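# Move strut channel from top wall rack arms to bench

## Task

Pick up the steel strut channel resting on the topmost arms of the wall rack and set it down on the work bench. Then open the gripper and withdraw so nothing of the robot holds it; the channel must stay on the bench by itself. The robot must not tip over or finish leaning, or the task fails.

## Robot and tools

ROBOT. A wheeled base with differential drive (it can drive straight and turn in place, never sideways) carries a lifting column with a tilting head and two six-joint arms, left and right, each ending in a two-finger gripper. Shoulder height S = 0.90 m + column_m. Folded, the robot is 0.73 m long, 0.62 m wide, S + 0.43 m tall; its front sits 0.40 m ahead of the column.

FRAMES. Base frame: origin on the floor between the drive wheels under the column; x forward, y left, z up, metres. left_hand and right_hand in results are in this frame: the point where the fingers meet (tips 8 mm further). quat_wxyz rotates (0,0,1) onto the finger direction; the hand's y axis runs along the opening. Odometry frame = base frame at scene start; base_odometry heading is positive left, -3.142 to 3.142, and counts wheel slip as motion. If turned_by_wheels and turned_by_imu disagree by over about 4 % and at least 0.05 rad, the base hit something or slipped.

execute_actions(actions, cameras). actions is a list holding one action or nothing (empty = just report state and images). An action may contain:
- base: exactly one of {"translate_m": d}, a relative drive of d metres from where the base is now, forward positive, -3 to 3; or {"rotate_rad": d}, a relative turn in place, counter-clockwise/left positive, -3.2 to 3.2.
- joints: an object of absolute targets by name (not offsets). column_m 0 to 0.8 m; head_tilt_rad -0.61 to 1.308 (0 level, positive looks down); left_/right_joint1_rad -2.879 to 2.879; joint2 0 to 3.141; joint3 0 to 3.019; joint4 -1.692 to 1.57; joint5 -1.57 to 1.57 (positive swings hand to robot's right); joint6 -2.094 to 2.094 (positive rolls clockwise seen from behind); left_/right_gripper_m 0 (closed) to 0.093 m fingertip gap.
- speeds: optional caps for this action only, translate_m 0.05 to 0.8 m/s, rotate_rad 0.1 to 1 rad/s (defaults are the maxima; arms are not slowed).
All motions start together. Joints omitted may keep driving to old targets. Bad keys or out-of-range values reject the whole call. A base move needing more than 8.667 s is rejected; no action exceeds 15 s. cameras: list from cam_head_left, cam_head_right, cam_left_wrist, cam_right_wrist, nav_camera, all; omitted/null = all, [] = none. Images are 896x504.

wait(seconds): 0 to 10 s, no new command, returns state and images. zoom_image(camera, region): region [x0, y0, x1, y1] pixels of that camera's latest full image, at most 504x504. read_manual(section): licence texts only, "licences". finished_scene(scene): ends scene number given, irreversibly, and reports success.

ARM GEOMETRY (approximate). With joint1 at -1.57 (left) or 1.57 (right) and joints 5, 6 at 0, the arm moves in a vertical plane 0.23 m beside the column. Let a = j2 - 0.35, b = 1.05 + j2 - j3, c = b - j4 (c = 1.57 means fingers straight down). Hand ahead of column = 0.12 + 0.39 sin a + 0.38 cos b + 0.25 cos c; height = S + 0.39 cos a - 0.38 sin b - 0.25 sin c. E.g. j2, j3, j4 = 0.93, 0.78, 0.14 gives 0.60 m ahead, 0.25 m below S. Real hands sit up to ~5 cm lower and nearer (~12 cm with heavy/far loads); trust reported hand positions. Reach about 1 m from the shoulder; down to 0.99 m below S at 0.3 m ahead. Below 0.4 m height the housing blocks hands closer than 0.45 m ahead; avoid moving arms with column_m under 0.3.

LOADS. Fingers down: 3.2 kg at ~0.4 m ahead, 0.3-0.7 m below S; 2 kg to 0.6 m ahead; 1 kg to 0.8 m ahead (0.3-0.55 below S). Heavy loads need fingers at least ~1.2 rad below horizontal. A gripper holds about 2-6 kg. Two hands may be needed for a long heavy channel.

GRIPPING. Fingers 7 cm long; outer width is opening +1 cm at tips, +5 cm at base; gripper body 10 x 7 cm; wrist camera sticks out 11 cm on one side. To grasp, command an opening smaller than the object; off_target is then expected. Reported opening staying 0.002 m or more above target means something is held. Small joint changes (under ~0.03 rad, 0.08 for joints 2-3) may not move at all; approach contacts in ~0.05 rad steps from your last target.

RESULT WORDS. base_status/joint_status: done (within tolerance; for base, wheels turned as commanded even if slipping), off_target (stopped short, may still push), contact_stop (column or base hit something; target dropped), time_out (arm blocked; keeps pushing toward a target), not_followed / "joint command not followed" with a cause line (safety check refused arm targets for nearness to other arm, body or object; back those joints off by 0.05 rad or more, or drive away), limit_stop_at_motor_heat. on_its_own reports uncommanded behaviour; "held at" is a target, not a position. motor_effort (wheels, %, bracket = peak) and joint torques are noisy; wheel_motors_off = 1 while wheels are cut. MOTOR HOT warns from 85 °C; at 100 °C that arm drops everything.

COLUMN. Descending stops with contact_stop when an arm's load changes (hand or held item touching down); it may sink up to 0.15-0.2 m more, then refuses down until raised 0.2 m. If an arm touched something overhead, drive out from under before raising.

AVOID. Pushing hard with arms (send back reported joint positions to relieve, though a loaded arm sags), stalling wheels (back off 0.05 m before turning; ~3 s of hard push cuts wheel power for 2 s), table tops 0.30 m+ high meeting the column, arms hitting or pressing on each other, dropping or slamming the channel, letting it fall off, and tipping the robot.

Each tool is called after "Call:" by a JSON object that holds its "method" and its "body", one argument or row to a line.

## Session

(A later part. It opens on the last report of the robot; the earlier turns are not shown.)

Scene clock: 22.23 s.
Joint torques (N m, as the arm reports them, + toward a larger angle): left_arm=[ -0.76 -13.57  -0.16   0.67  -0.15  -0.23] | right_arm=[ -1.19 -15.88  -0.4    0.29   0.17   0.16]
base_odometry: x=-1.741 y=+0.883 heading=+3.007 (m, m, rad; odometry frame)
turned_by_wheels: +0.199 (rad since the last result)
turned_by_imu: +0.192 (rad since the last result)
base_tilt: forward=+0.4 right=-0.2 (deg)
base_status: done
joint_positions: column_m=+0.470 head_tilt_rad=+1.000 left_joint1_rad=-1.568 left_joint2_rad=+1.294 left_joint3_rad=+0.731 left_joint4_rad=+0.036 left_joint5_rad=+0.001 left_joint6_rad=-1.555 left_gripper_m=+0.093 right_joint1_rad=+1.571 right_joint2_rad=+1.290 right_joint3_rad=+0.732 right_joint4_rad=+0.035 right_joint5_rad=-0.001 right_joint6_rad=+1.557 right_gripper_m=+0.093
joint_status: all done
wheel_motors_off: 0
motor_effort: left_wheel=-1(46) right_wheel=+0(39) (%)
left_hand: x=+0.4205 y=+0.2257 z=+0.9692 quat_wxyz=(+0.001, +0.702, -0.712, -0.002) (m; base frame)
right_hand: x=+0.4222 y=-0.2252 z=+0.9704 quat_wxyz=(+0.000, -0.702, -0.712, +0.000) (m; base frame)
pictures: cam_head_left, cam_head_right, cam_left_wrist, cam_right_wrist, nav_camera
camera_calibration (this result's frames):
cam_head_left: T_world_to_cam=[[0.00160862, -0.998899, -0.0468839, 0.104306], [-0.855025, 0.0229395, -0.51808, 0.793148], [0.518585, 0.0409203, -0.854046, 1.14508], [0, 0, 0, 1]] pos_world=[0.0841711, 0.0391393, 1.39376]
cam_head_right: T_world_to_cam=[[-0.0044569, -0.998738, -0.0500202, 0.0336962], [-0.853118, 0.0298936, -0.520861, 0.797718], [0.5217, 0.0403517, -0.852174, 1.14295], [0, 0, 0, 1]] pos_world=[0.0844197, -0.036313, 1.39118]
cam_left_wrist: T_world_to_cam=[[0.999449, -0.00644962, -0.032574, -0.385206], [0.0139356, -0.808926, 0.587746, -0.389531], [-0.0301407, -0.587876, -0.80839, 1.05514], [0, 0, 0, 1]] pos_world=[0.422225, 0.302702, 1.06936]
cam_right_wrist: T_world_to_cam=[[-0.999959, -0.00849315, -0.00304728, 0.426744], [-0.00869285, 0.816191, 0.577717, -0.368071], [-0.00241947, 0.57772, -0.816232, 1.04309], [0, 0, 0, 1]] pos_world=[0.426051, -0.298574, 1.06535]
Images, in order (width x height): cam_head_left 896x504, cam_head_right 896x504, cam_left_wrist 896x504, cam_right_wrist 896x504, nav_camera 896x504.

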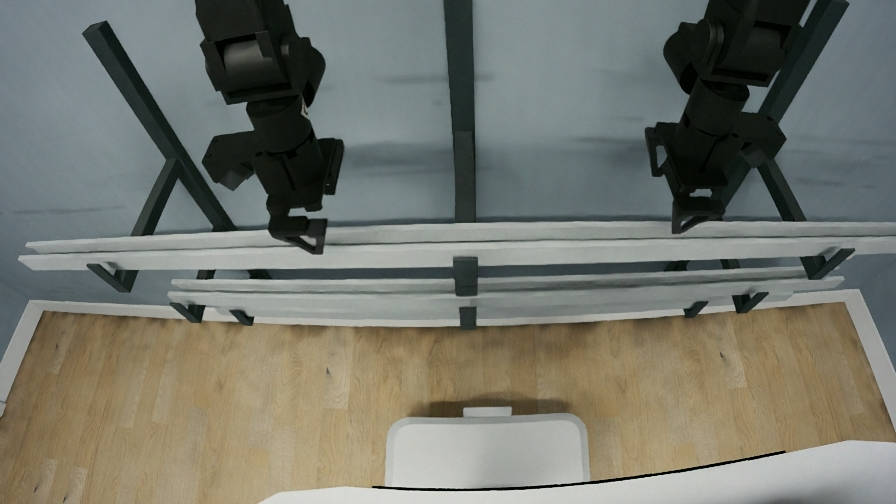

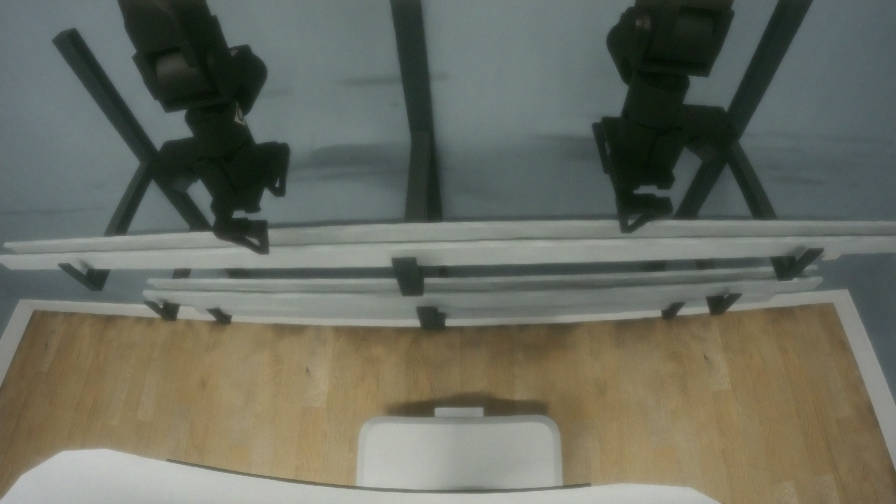

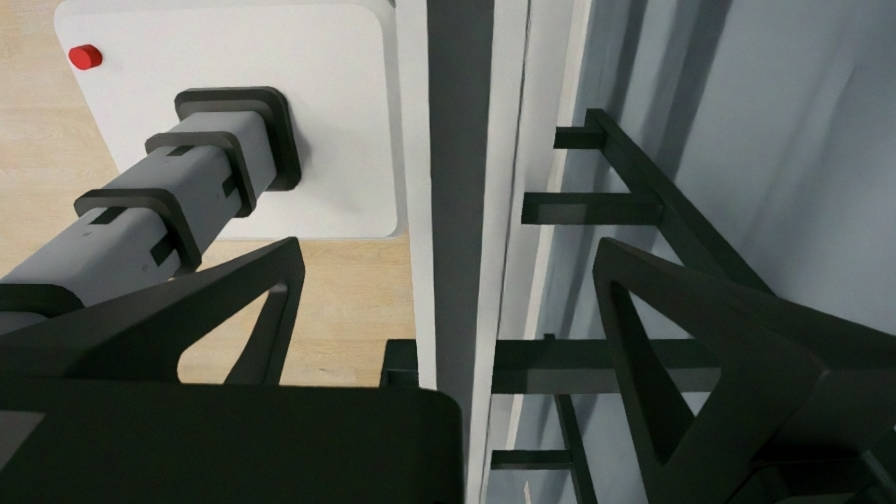

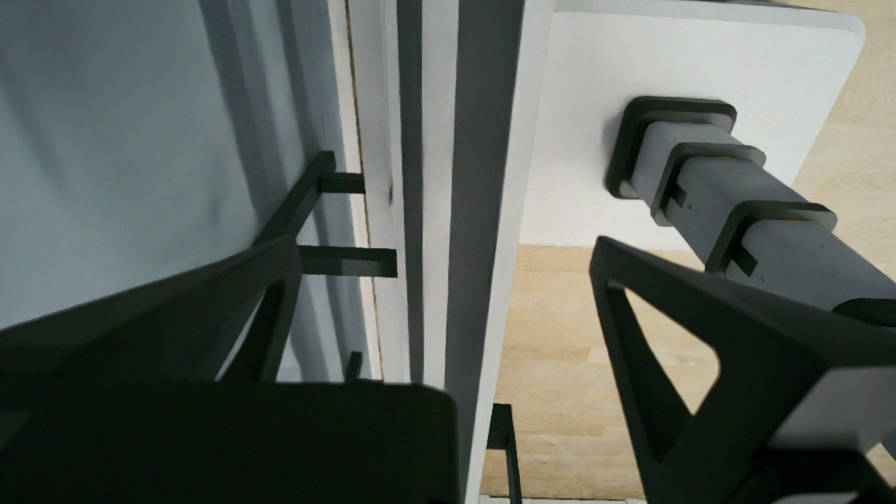

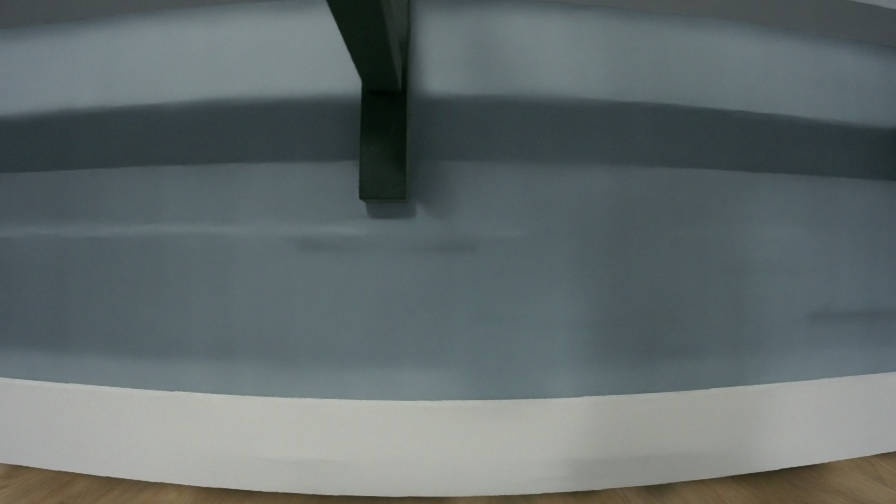

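Call:
{"method": "execute_actions", "body": {
  "actions": [
    {"base": {"rotate_rad": -0.022}, "joints": {"column_m": 0.445}}
  ],
  "cameras": ["cam_head_left", "cam_left_wrist", "cam_right_wrist"]
}}

Scene clock: 23.80 s.
Joint torques (N m, as the arm reports them, + toward a larger angle): left_arm=[ -0.28 -13.67   0.08   0.67  -0.15  -0.23] | right_arm=[ -0.77 -15.6   -0.27   0.46   0.25   0.11]
base_odometry: x=-1.741 y=+0.883 heading=+2.986 (m, m, rad; odometry frame)
turned_by_wheels: -0.021 (rad since the last result)
turned_by_imu: -0.021 (rad since the last result)
base_tilt: forward=+0.4 right=-0.1 (deg)
base_status: done
joint_positions: column_m=+0.445 head_tilt_rad=+1.000 left_joint1_rad=-1.569 left_joint2_rad=+1.294 left_joint3_rad=+0.731 left_joint4_rad=+0.036 left_joint5_rad=+0.001 left_joint6_rad=-1.555 left_gripper_m=+0.093 right_joint1_rad=+1.571 right_joint2_rad=+1.290 right_joint3_rad=+0.732 right_joint4_rad=+0.035 right_joint5_rad=-0.001 right_joint6_rad=+1.557 right_gripper_m=+0.093
joint_status: all done
wheel_motors_off: 0
motor_effort: left_wheel=+2(36) right_wheel=+2(13) (%)
left_hand: x=+0.4205 y=+0.2255 z=+0.9441 quat_wxyz=(+0.001, +0.702, -0.712, -0.002) (m; base frame)
right_hand: x=+0.4222 y=-0.2252 z=+0.9453 quat_wxyz=(+0.000, -0.702, -0.712, +0.000) (m; base frame)
pictures: cam_head_left, cam_left_wrist, cam_right_wrist
camera_calibration (this result's frames):
cam_head_left: T_world_to_cam=[[0.00159802, -0.998899, -0.0468843, 0.103134], [-0.855142, 0.0229395, -0.517887, 0.779915], [0.518392, 0.0409203, -0.854164, 1.12389], [0, 0, 0, 1]] pos_world=[0.084157, 0.0391393, 1.36873]
cam_left_wrist: T_world_to_cam=[[0.999447, -0.00665101, -0.0325718, -0.385979], [0.0137814, -0.808734, 0.588013, -0.375218], [-0.0302528, -0.588137, -0.808195, 1.03472], [0, 0, 0, 1]] pos_world=[0.42224, 0.302537, 1.04431]
cam_right_wrist: T_world_to_cam=[[-0.999959, -0.00849315, -0.00304728, 0.426668], [-0.00869285, 0.816191, 0.577717, -0.353617], [-0.00241947, 0.57772, -0.816232, 1.02267], [0, 0, 0, 1]] pos_world=[0.426051, -0.298574, 1.04033]
Images, in order (width x height): cam_head_left 896x504, cam_left_wrist 896x504, cam_right_wrist 896x504.

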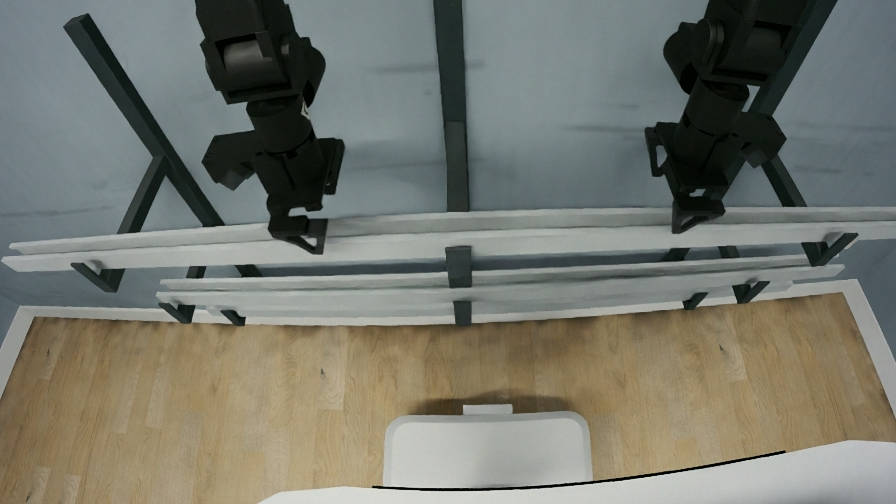

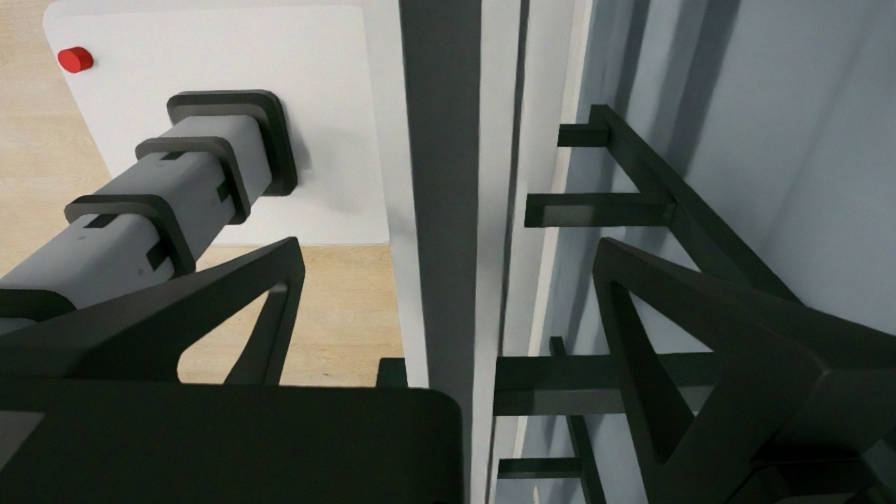

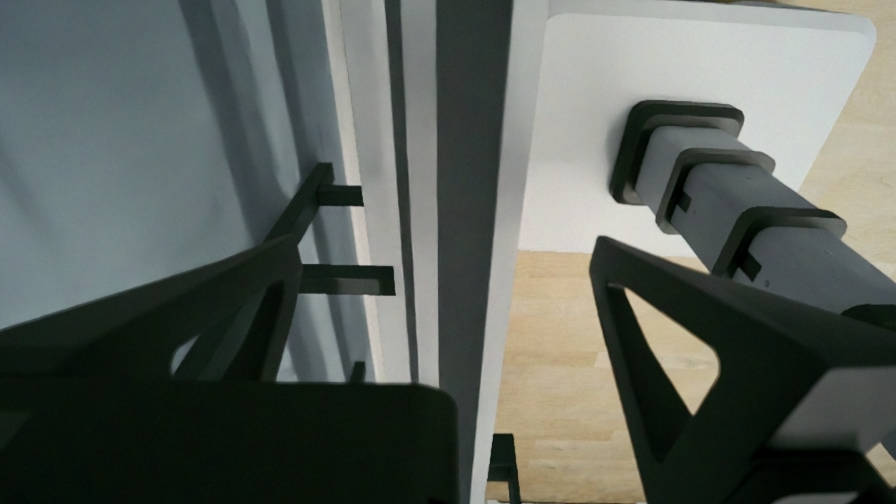

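Call:
{"method": "execute_actions", "body": {
  "actions": [
    {"joints": {"column_m": 0.395}}
  ],
  "cameras": ["cam_head_left", "cam_left_wrist", "cam_right_wrist"]
}}

Scene clock: 25.43 s.
Joint torques (N m, as the arm reports them, + toward a larger angle): left_arm=[ -0.1  -13.21  -0.08   0.68  -0.15  -0.23] | right_arm=[ -0.69 -15.1   -0.43   0.41   0.21   0.16]
base_odometry: x=-1.741 y=+0.883 heading=+2.986 (m, m, rad; odometry frame)
turned_by_wheels: +0.000 (rad since the last result)
turned_by_imu: +0.000 (rad since the last result)
base_tilt: forward=+0.4 right=-0.2 (deg)
base_status: not commanded
joint_positions: column_m=+0.395 head_tilt_rad=+1.000 left_joint1_rad=-1.569 left_joint2_rad=+1.294 left_joint3_rad=+0.731 left_joint4_rad=+0.036 left_joint5_rad=+0.001 left_joint6_rad=-1.555 left_gripper_m=+0.093 right_joint1_rad=+1.571 right_joint2_rad=+1.290 right_joint3_rad=+0.732 right_joint4_rad=+0.035 right_joint5_rad=-0.001 right_joint6_rad=+1.557 right_gripper_m=+0.093
joint_status: all done
wheel_motors_off: 0
motor_effort: left_wheel=+2(2) right_wheel=-2(0) (%)
left_hand: x=+0.4205 y=+0.2255 z=+0.8942 quat_wxyz=(+0.001, +0.702, -0.712, -0.002) (m; base frame)
right_hand: x=+0.4222 y=-0.2252 z=+0.8954 quat_wxyz=(+0.000, -0.702, -0.712, +0.000) (m; base frame)
pictures: cam_head_left, cam_left_wrist, cam_right_wrist
camera_calibration (this result's frames):
cam_head_left: T_world_to_cam=[[0.00159738, -0.998899, -0.0468843, 0.10079], [-0.855149, 0.0229395, -0.517875, 0.754016], [0.51838, 0.0409203, -0.854171, 1.08121], [0, 0, 0, 1]] pos_world=[0.0841561, 0.0391393, 1.31875]
cam_left_wrist: T_world_to_cam=[[0.999447, -0.00665101, -0.0325718, -0.387607], [0.0137814, -0.808734, 0.588013, -0.345829], [-0.0302528, -0.588137, -0.808195, 0.994324], [0, 0, 0, 1]] pos_world=[0.42224, 0.302537, 0.994335]
cam_right_wrist: T_world_to_cam=[[-0.999959, -0.00849315, -0.00304728, 0.426516], [-0.00869285, 0.816191, 0.577717, -0.324744], [-0.00241947, 0.57772, -0.816232, 0.981877], [0, 0, 0, 1]] pos_world=[0.426051, -0.298574, 0.990349]
Images, in order (width x height): cam_head_left 896x504, cam_left_wrist 896x504, cam_right_wrist 896x504.

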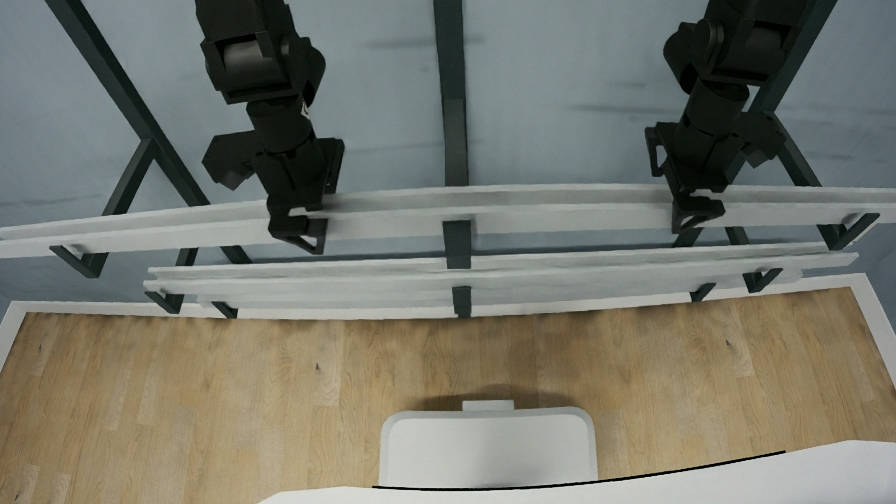

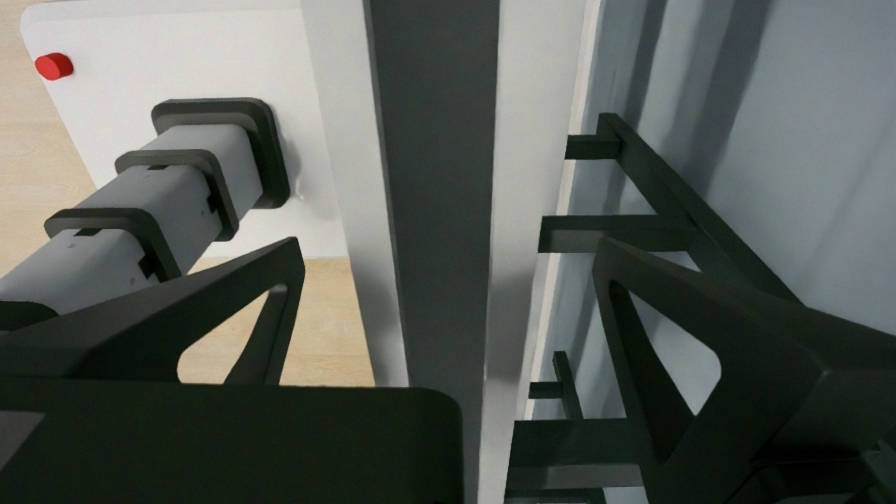

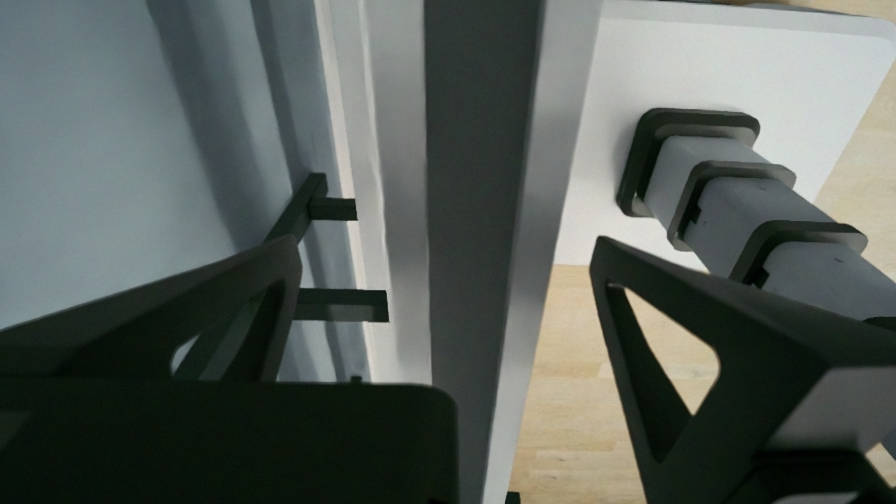

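Call:
{"method": "execute_actions", "body": {
  "actions": [
    {"joints": {"right_joint2_rad": 1.335, "right_joint4_rad": 0.085}}
  ],
  "cameras": ["cam_head_right", "cam_right_wrist"]
}}

Scene clock: 26.43 s.
Joint torques (N m, as the arm reports them, + toward a larger angle): left_arm=[ -0.12 -13.06  -0.01   0.69  -0.15  -0.23] | right_arm=[ -0.77 -15.53  -0.75   0.59   0.14   0.14]
base_odometry: x=-1.741 y=+0.883 heading=+2.986 (m, m, rad; odometry frame)
turned_by_wheels: +0.000 (rad since the last result)
turned_by_imu: +0.000 (rad since the last result)
base_tilt: forward=+0.4 right=-0.2 (deg)
base_status: not commanded
joint_positions: column_m=+0.395 head_tilt_rad=+1.000 left_joint1_rad=-1.569 left_joint2_rad=+1.294 left_joint3_rad=+0.731 left_joint4_rad=+0.036 left_joint5_rad=+0.001 left_joint6_rad=-1.555 left_gripper_m=+0.093 right_joint1_rad=+1.571 right_joint2_rad=+1.321 right_joint3_rad=+0.732 right_joint4_rad=+0.079 right_joint5_rad=-0.001 right_joint6_rad=+1.557 right_gripper_m=+0.093
joint_status: all done
wheel_motors_off: 0
motor_effort: left_wheel=+2(3) right_wheel=-1(1) (%)
left_hand: x=+0.4205 y=+0.2255 z=+0.8942 quat_wxyz=(+0.001, +0.702, -0.712, -0.002) (m; base frame)
right_hand: x=+0.4207 y=-0.2252 z=+0.8864 quat_wxyz=(-0.004, -0.702, -0.712, -0.005) (m; base frame)
pictures: cam_head_right, cam_right_wrist
camera_calibration (this result's frames):
cam_head_right: T_world_to_cam=[[-0.0044689, -0.998738, -0.0500191, 0.029944], [-0.853243, 0.0298936, -0.520657, 0.758379], [0.521495, 0.0403517, -0.8523, 1.07923], [0, 0, 0, 1]] pos_world=[0.0844041, -0.036313, 1.31618]
cam_right_wrist: T_world_to_cam=[[-0.999823, -0.00849371, -0.0167791, 0.437076], [-0.0166261, 0.816191, 0.577542, -0.316059], [0.0087895, 0.577719, -0.816188, 0.969765], [0, 0, 0, 1]] pos_world=[0.42322, -0.298575, 0.981382]
Images, in order (width x height): cam_head_right 896x504, cam_right_wrist 896x504.

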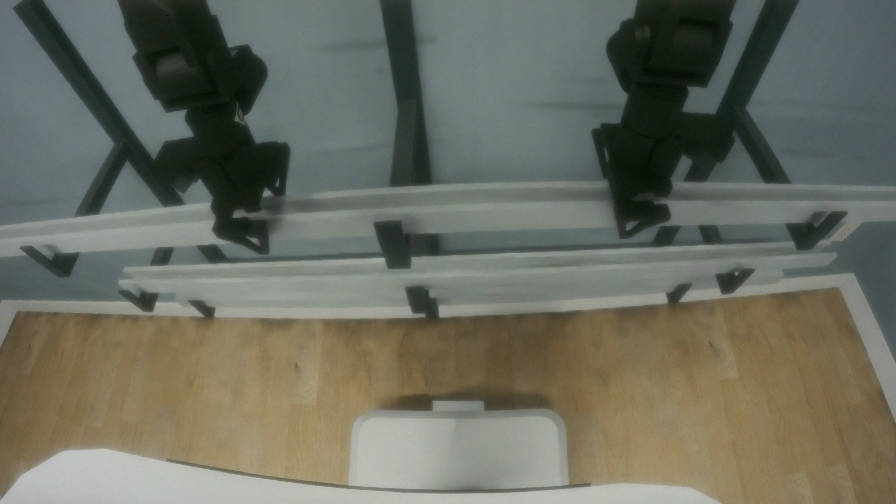

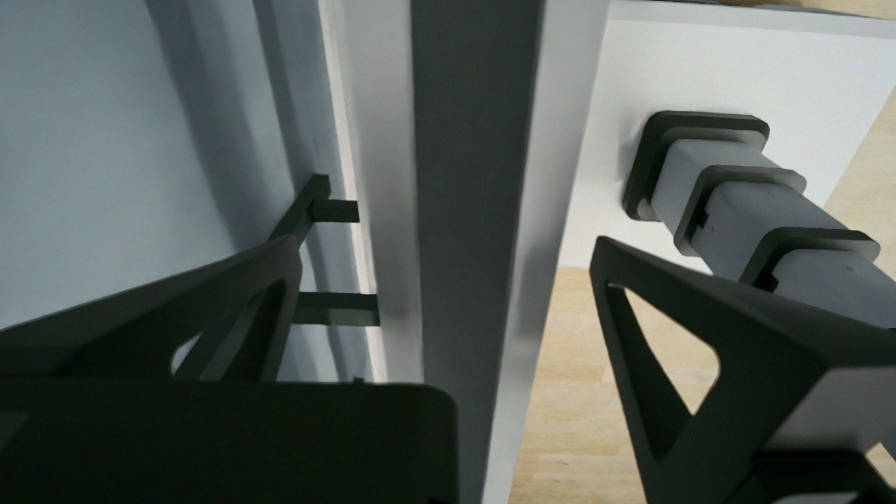

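Call:
{"method": "execute_actions", "body": {
  "actions": [
    {"joints": {"left_gripper_m": 0.0, "right_gripper_m": 0.0}}
  ],
  "cameras": ["cam_head_left", "cam_left_wrist", "cam_right_wrist"]
}}

Scene clock: 27.23 s.
Joint torques (N m, as the arm reports them, + toward a larger angle): left_arm=[ -0.29 -13.4    0.04   0.65  -0.14  -0.11] | right_arm=[ -0.48 -15.24  -0.2    0.65   0.17   0.07]
base_odometry: x=-1.741 y=+0.883 heading=+2.986 (m, m, rad; odometry frame)
turned_by_wheels: +0.000 (rad since the last result)
turned_by_imu: +0.000 (rad since the last result)
base_tilt: forward=+0.4 right=-0.2 (deg)
base_status: not commanded
joint_positions: column_m=+0.395 head_tilt_rad=+1.000 left_joint1_rad=-1.569 left_joint2_rad=+1.294 left_joint3_rad=+0.730 left_joint4_rad=+0.037 left_joint5_rad=+0.000 left_joint6_rad=-1.568 left_gripper_m=+0.041 right_joint1_rad=+1.571 right_joint2_rad=+1.324 right_joint3_rad=+0.727 right_joint4_rad=+0.076 right_joint5_rad=-0.001 right_joint6_rad=+1.558 right_gripper_m=+0.041
joint_status: left_gripper_m off_target (ended at +0.041, target +0.000); right_gripper_m off_target (ended at +0.041, target +0.000)
wheel_motors_off: 0
motor_effort: left_wheel=+4(6) right_wheel=+0(0) (%)
left_hand: x=+0.4201 y=+0.2256 z=+0.8942 quat_wxyz=(+0.001, +0.706, -0.708, -0.002) (m; base frame)
right_hand: x=+0.4154 y=-0.2254 z=+0.8855 quat_wxyz=(-0.001, -0.703, -0.712, -0.001) (m; base frame)
pictures: cam_head_left, cam_left_wrist, cam_right_wrist
camera_calibration (this result's frames):
cam_head_left: T_world_to_cam=[[0.00158761, -0.998899, -0.0468846, 0.100791], [-0.855257, 0.0229395, -0.517697, 0.753775], [0.518202, 0.0409203, -0.854279, 1.08137], [0, 0, 0, 1]] pos_world=[0.0841432, 0.0391393, 1.31874]
cam_left_wrist: T_world_to_cam=[[0.999437, 0.00632536, -0.0329379, -0.389817], [0.0244856, -0.808737, 0.587661, -0.34996], [-0.0229209, -0.588137, -0.808437, 0.991496], [0, 0, 0, 1]] pos_world=[0.420892, 0.302576, 0.99438]
cam_right_wrist: T_world_to_cam=[[-0.999956, -0.00773262, -0.0053291, 0.421877], [-0.00939045, 0.816638, 0.577074, -0.318014], [-0.000110348, 0.577098, -0.816675, 0.973146], [0, 0, 0, 1]] pos_world=[0.41898, -0.298636, 0.98051]
Images, in order (width x height): cam_head_left 896x504, cam_left_wrist 896x504, cam_right_wrist 896x504.

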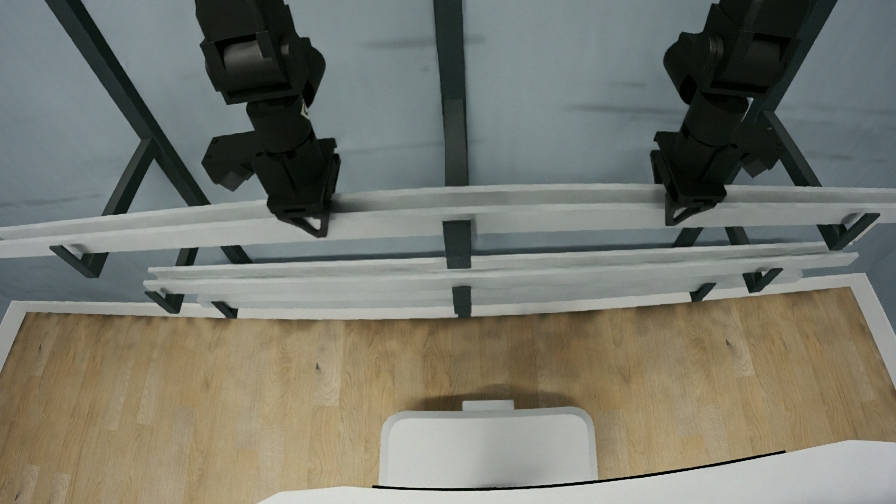

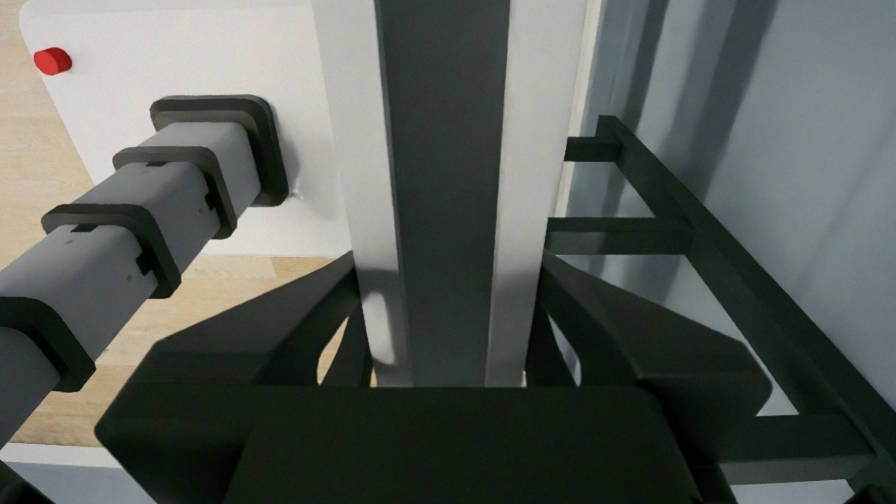

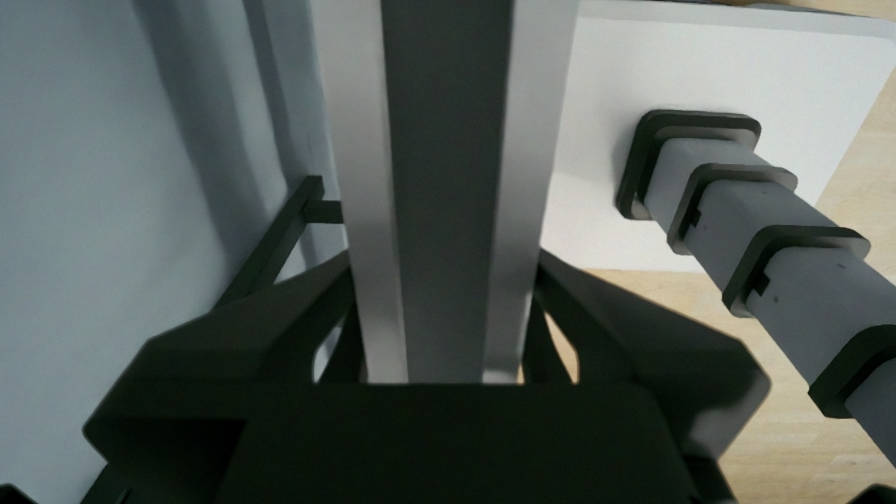

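Call:
{"method": "execute_actions", "body": {
  "actions": [
    {"joints": {"column_m": 0.425}}
  ],
  "cameras": ["cam_head_left", "cam_left_wrist"]
}}

Scene clock: 28.43 s.
Joint torques (N m, as the arm reports them, + toward a larger angle): left_arm=[  0.29 -19.98  -1.79   0.06  -0.13  -0.13] | right_arm=[ -0.5  -22.23  -2.25   0.08   0.15   0.05]
base_odometry: x=-1.741 y=+0.883 heading=+2.986 (m, m, rad; odometry frame)
turned_by_wheels: +0.000 (rad since the last result)
turned_by_imu: +0.000 (rad since the last result)
base_tilt: forward=+0.4 right=-0.1 (deg)
base_status: not commanded
joint_positions: column_m=+0.425 head_tilt_rad=+1.000 left_joint1_rad=-1.569 left_joint2_rad=+1.370 left_joint3_rad=+0.744 left_joint4_rad=+0.051 left_joint5_rad=+0.000 left_joint6_rad=-1.565 left_gripper_m=+0.041 right_joint1_rad=+1.571 right_joint2_rad=+1.398 right_joint3_rad=+0.740 right_joint4_rad=+0.084 right_joint5_rad=-0.001 right_joint6_rad=+1.563 right_gripper_m=+0.041
joint_status: all done
wheel_motors_off: 0
motor_effort: left_wheel=+4(5) right_wheel=-1(0) (%)
left_hand: x=+0.4012 y=+0.2256 z=+0.9017 quat_wxyz=(+0.017, +0.705, -0.708, -0.018) (m; base frame)
right_hand: x=+0.3948 y=-0.2254 z=+0.8938 quat_wxyz=(+0.018, -0.704, -0.710, +0.017) (m; base frame)
pictures: cam_head_left, cam_left_wrist
camera_calibration (this result's frames):
cam_head_left: T_world_to_cam=[[0.0015857, -0.998899, -0.0468847, 0.102188], [-0.855278, 0.0229395, -0.517662, 0.769148], [0.518167, 0.0409203, -0.8543, 1.10685], [0, 0, 0, 1]] pos_world=[0.0841406, 0.0391393, 1.34853]
cam_left_wrist: T_world_to_cam=[[0.996804, 0.00412165, -0.0797834, -0.326893], [0.0502469, -0.808753, 0.585998, -0.362748], [-0.0621098, -0.588134, -0.806375, 1.01104], [0, 0, 0, 1]] pos_world=[0.406871, 0.302601, 1.00177]
Images, in order (width x height): cam_head_left 896x504, cam_left_wrist 896x504.

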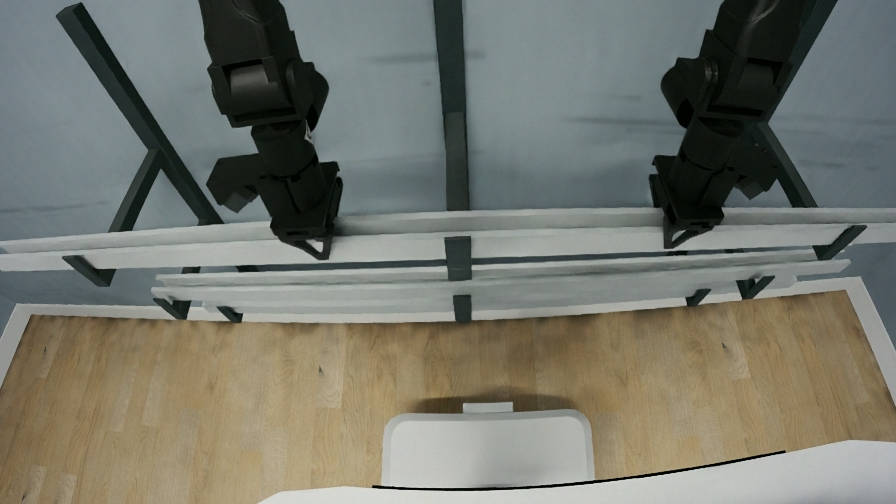

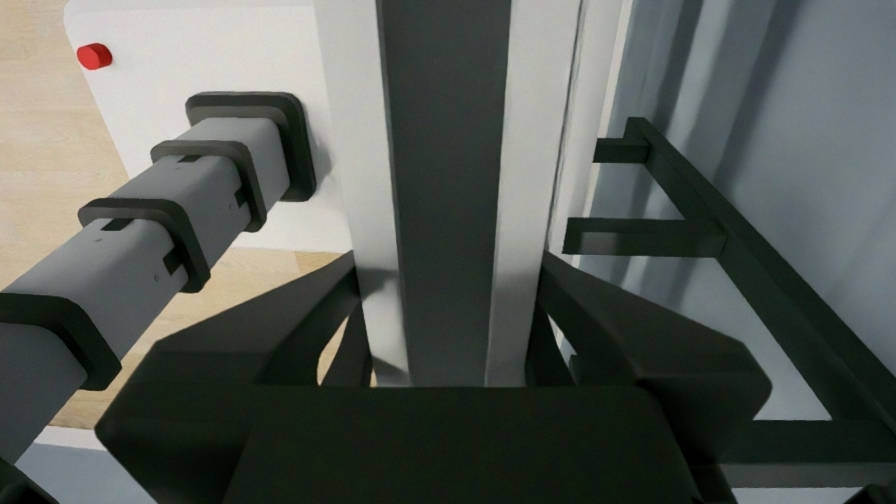

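Call:
{"method": "execute_actions", "body": {
  "actions": [
    {"base": {"translate_m": 0.025}, "speeds": {"translate_m": 0.1}, "joints": {"column_m": 0.535, "head_tilt_rad": 0.95}}
  ],
  "cameras": ["cam_head_left", "cam_head_right", "cam_left_wrist", "cam_right_wrist"]
}}

Scene clock: 30.60 s.
Joint torques (N m, as the arm reports them, + toward a larger angle): left_arm=[ -0.25 -20.5   -2.12  -0.11  -0.13  -0.13] | right_arm=[ -0.85 -22.09  -2.95   0.09   0.11   0.07]
base_odometry: x=-1.766 y=+0.887 heading=+2.988 (m, m, rad; odometry frame)
turned_by_wheels: +0.002 (rad since the last result)
turned_by_imu: +0.002 (rad since the last result)
base_tilt: forward=+0.4 right=-0.2 (deg)
base_status: done
joint_positions: column_m=+0.535 head_tilt_rad=+0.964 left_joint1_rad=-1.569 left_joint2_rad=+1.372 left_joint3_rad=+0.751 left_joint4_rad=+0.056 left_joint5_rad=+0.000 left_joint6_rad=-1.565 left_gripper_m=+0.041 right_joint1_rad=+1.571 right_joint2_rad=+1.401 right_joint3_rad=+0.749 right_joint4_rad=+0.086 right_joint5_rad=+0.000 right_joint6_rad=+1.563 right_gripper_m=+0.041
joint_status: all done
wheel_motors_off: 0
motor_effort: left_wheel=+2(57) right_wheel=-2(31) (%)
left_hand: x=+0.4052 y=+0.2255 z=+1.0106 quat_wxyz=(+0.014, +0.705, -0.709, -0.015) (m; base frame)
right_hand: x=+0.3988 y=-0.2254 z=+1.0023 quat_wxyz=(+0.015, -0.704, -0.710, +0.015) (m; base frame)
pictures: cam_head_left, cam_head_right, cam_left_wrist, cam_right_wrist
camera_calibration (this result's frames):
cam_head_left: T_world_to_cam=[[0.00329338, -0.998899, -0.0467957, 0.107124], [-0.835843, 0.0229395, -0.548489, 0.871997], [0.548959, 0.0409203, -0.834847, 1.16969], [0, 0, 0, 1]] pos_world=[0.0863894, 0.0391393, 1.4598]
cam_head_right: T_world_to_cam=[[-0.00265545, -0.998738, -0.0501481, 0.037041], [-0.833837, 0.0298936, -0.5512, 0.876636], [0.552004, 0.0403517, -0.832865, 1.16727], [0, 0, 0, 1]] pos_world=[0.0867304, -0.036313, 1.45724]
cam_left_wrist: T_world_to_cam=[[0.997439, 0.0039041, -0.0714152, -0.330904], [0.0451476, -0.808798, 0.586351, -0.425134], [-0.0554713, -0.588073, -0.806903, 1.09683], [0, 0, 0, 1]] pos_world=[0.410093, 0.302463, 1.11068]
cam_right_wrist: T_world_to_cam=[[-0.999193, -0.00277286, 0.0400595, 0.361171], [0.0208428, 0.816887, 0.57642, -0.396884], [-0.0343224, 0.57679, -0.816171, 1.08167], [0, 0, 0, 1]] pos_world=[0.406277, -0.298684, 1.09713]
Images, in order (width x height): cam_head_left 896x504, cam_head_right 896x504, cam_left_wrist 896x504, cam_right_wrist 896x504.

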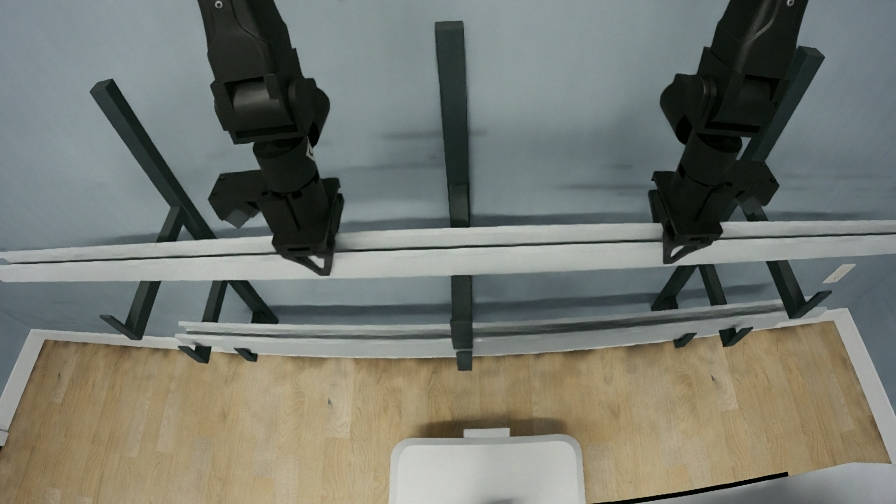

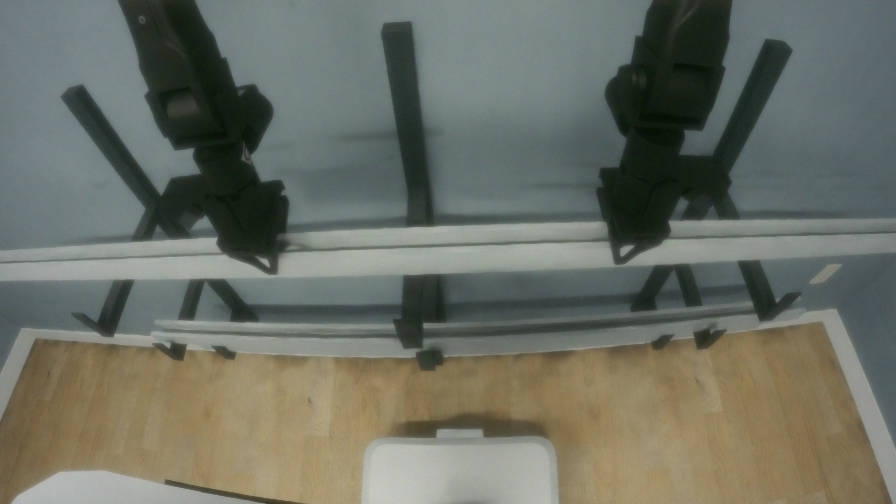

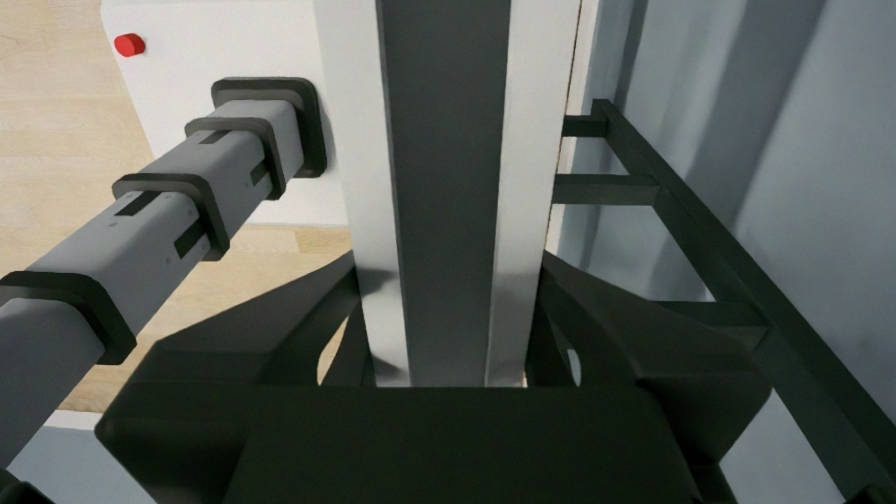

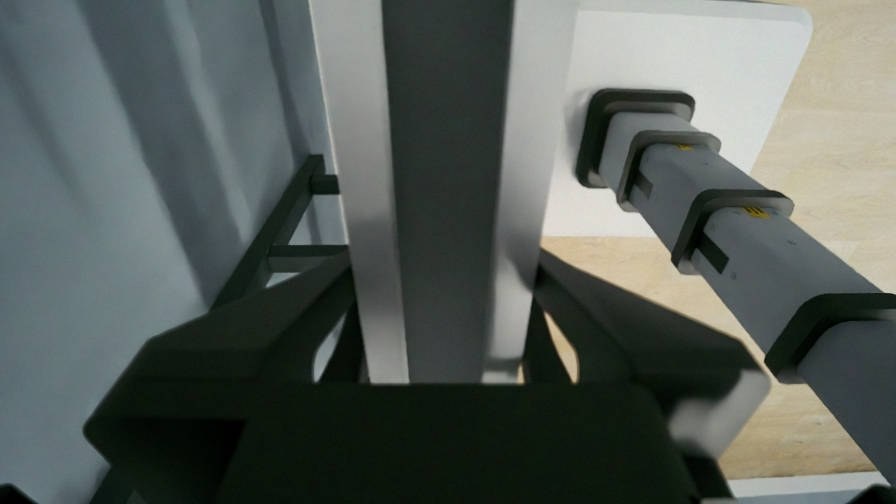

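Call:
{"method": "execute_actions", "body": {
  "actions": [
    {"base": {"translate_m": -1.0}, "speeds": {"translate_m": 0.6}, "joints": {"head_tilt_rad": 0.7}}
  ],
  "cameras": ["cam_head_left", "cam_head_right"]
}}

Scene clock: 34.93 s.
Joint torques (N m, as the arm reports them, + toward a larger angle): left_arm=[ -0.39 -20.7   -1.6    0.02  -0.13  -0.19] | right_arm=[ -0.54 -21.94  -2.35   0.11   0.17   0.07]
base_odometry: x=-0.777 y=+0.734 heading=+2.989 (m, m, rad; odometry frame)
turned_by_wheels: +0.001 (rad since the last result)
turned_by_imu: -0.001 (rad since the last result)
base_tilt: forward=+0.4 right=-0.2 (deg)
base_status: done
joint_positions: column_m=+0.535 head_tilt_rad=+0.716 left_joint1_rad=-1.569 left_joint2_rad=+1.373 left_joint3_rad=+0.742 left_joint4_rad=+0.052 left_joint5_rad=+0.000 left_joint6_rad=-1.563 left_gripper_m=+0.041 right_joint1_rad=+1.571 right_joint2_rad=+1.401 right_joint3_rad=+0.739 right_joint4_rad=+0.083 right_joint5_rad=+0.000 right_joint6_rad=+1.565 right_gripper_m=+0.041
joint_status: all done
wheel_motors_off: 0
motor_effort: left_wheel=+1(56) right_wheel=+0(53) (%)
left_hand: x=+0.3989 y=+0.2255 z=+1.0110 quat_wxyz=(+0.019, +0.705, -0.709, -0.020) (m; base frame)
right_hand: x=+0.3920 y=-0.2254 z=+1.0029 quat_wxyz=(+0.020, -0.705, -0.709, +0.020) (m; base frame)
pictures: cam_head_left, cam_head_right
camera_calibration (this result's frames):
cam_head_left: T_world_to_cam=[[0.0146601, -0.998899, -0.044562, 0.103159], [-0.675954, 0.0229395, -0.736586, 1.15007], [0.736798, 0.0409203, -0.674874, 0.917002], [0, 0, 0, 1]] pos_world=[0.100237, 0.0391393, 1.47058]
cam_head_right: T_world_to_cam=[[0.0097141, -0.998738, -0.0492699, 0.0350868], [-0.673346, 0.0298936, -0.738723, 1.1538], [0.739264, 0.0403517, -0.672206, 0.913574], [0, 0, 0, 1]] pos_world=[0.101196, -0.036313, 1.46818]
Images, in order (width x height): cam_head_left 896x504, cam_head_right 896x504.

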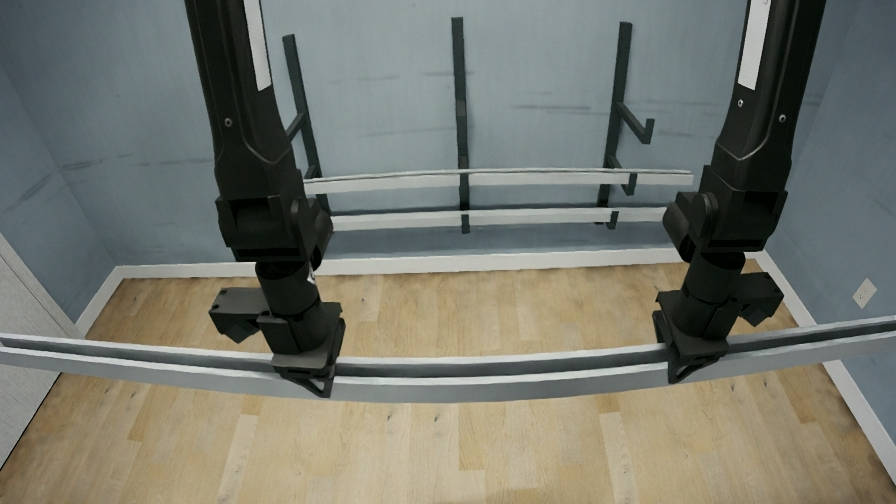

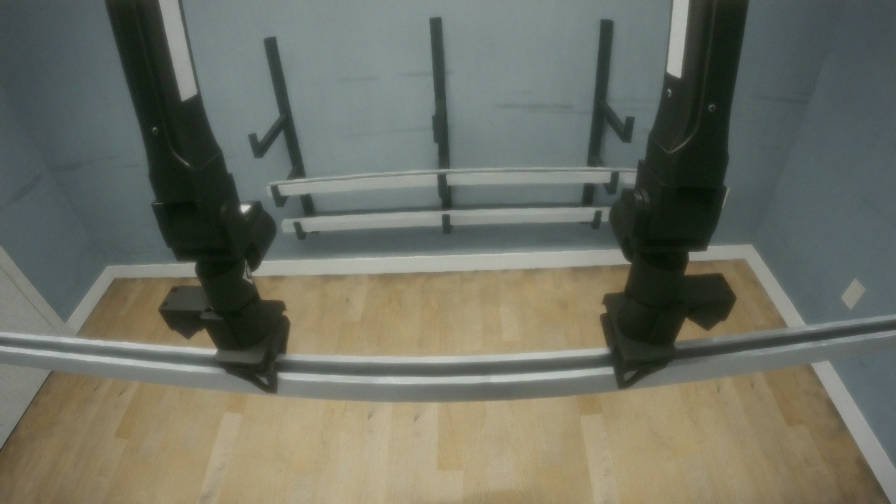

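Call:
{"method": "execute_actions", "body": {
  "actions": [
    {"base": {"rotate_rad": 3.0}, "speeds": {"rotate_rad": 0.8}, "joints": {"head_tilt_rad": 0.5}}
  ],
  "cameras": ["cam_head_left", "cam_head_right", "nav_camera"]
}}

Scene clock: 40.23 s.
Joint torques (N m, as the arm reports them, + toward a larger angle): left_arm=[ -0.86 -20.84  -1.93  -0.09  -0.13  -0.13] | right_arm=[ -0.85 -22.23  -3.05   0.17   0.08   0.09]
base_odometry: x=-0.777 y=+0.734 heading=-0.295 (m, m, rad; odometry frame)
turned_by_wheels: +3.000 (rad since the last result)
turned_by_imu: +2.949 (rad since the last result)
base_tilt: forward=+0.4 right=-0.2 (deg)
base_status: done
joint_positions: column_m=+0.535 head_tilt_rad=+0.518 left_joint1_rad=-1.568 left_joint2_rad=+1.373 left_joint3_rad=+0.749 left_joint4_rad=+0.055 left_joint5_rad=+0.000 left_joint6_rad=-1.566 left_gripper_m=+0.041 right_joint1_rad=+1.573 right_joint2_rad=+1.401 right_joint3_rad=+0.746 right_joint4_rad=+0.083 right_joint5_rad=+0.001 right_joint6_rad=+1.564 right_gripper_m=+0.041
joint_status: all done
wheel_motors_off: 0
motor_effort: left_wheel=-3(46) right_wheel=+2(53) (%)
left_hand: x=+0.4036 y=+0.2263 z=+1.0106 quat_wxyz=(+0.015, +0.706, -0.708, -0.017) (m; base frame)
right_hand: x=+0.3965 y=-0.2246 z=+1.0025 quat_wxyz=(+0.018, -0.704, -0.709, +0.017) (m; base frame)
pictures: cam_head_left, cam_head_right, nav_camera
camera_calibration (this result's frames):
cam_head_left: T_world_to_cam=[[0.0231408, -0.998899, -0.0408068, 0.0970236], [-0.517825, 0.0229395, -0.855179, 1.32252], [0.855174, 0.0409203, -0.516724, 0.670562], [0, 0, 0, 1]] pos_world=[0.109144, 0.0391393, 1.48145]
cam_head_right: T_world_to_cam=[[0.0192177, -0.998738, -0.0463957, 0.0302405], [-0.514847, 0.0298936, -0.856761, 1.3254], [0.857067, 0.0403517, -0.513623, 0.666503], [0, 0, 0, 1]] pos_world=[0.110557, -0.036313, 1.47928]
Images, in order (width x height): cam_head_left 896x504, cam_head_right 896x504, nav_camera 896x504.

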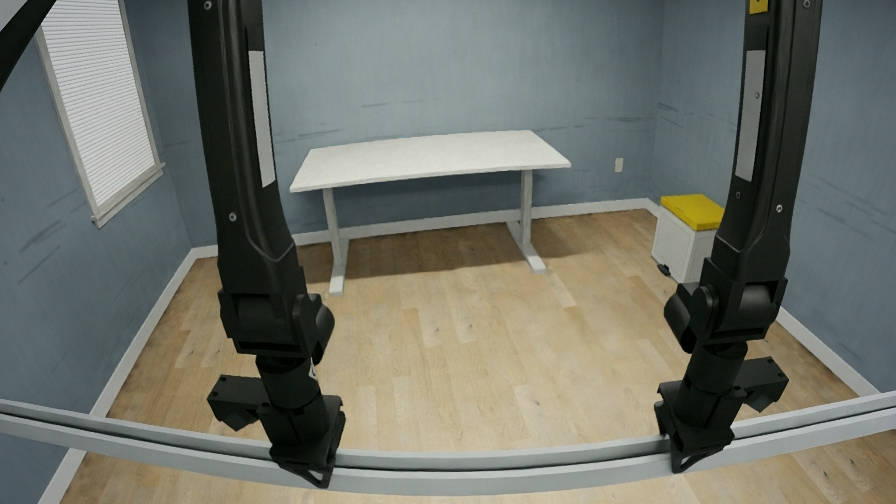

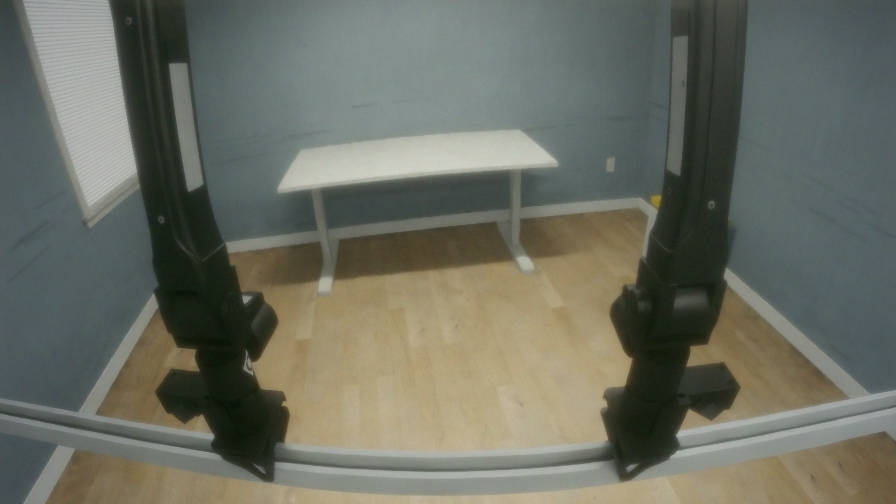

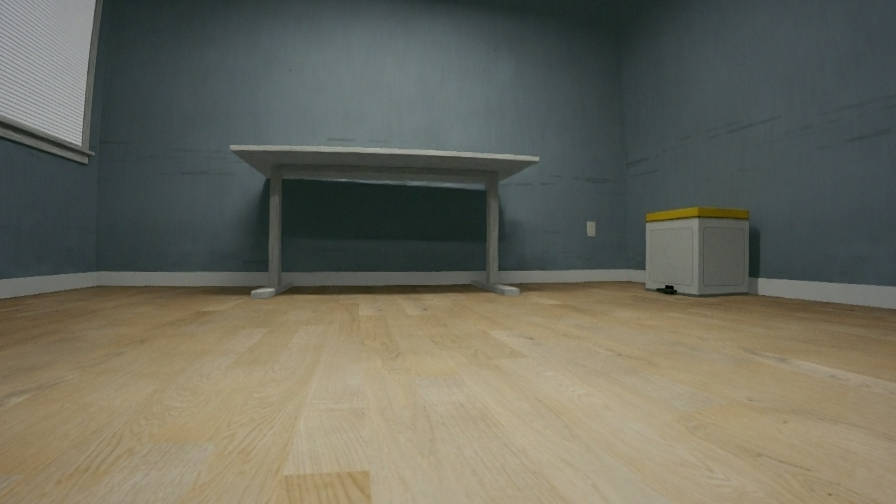

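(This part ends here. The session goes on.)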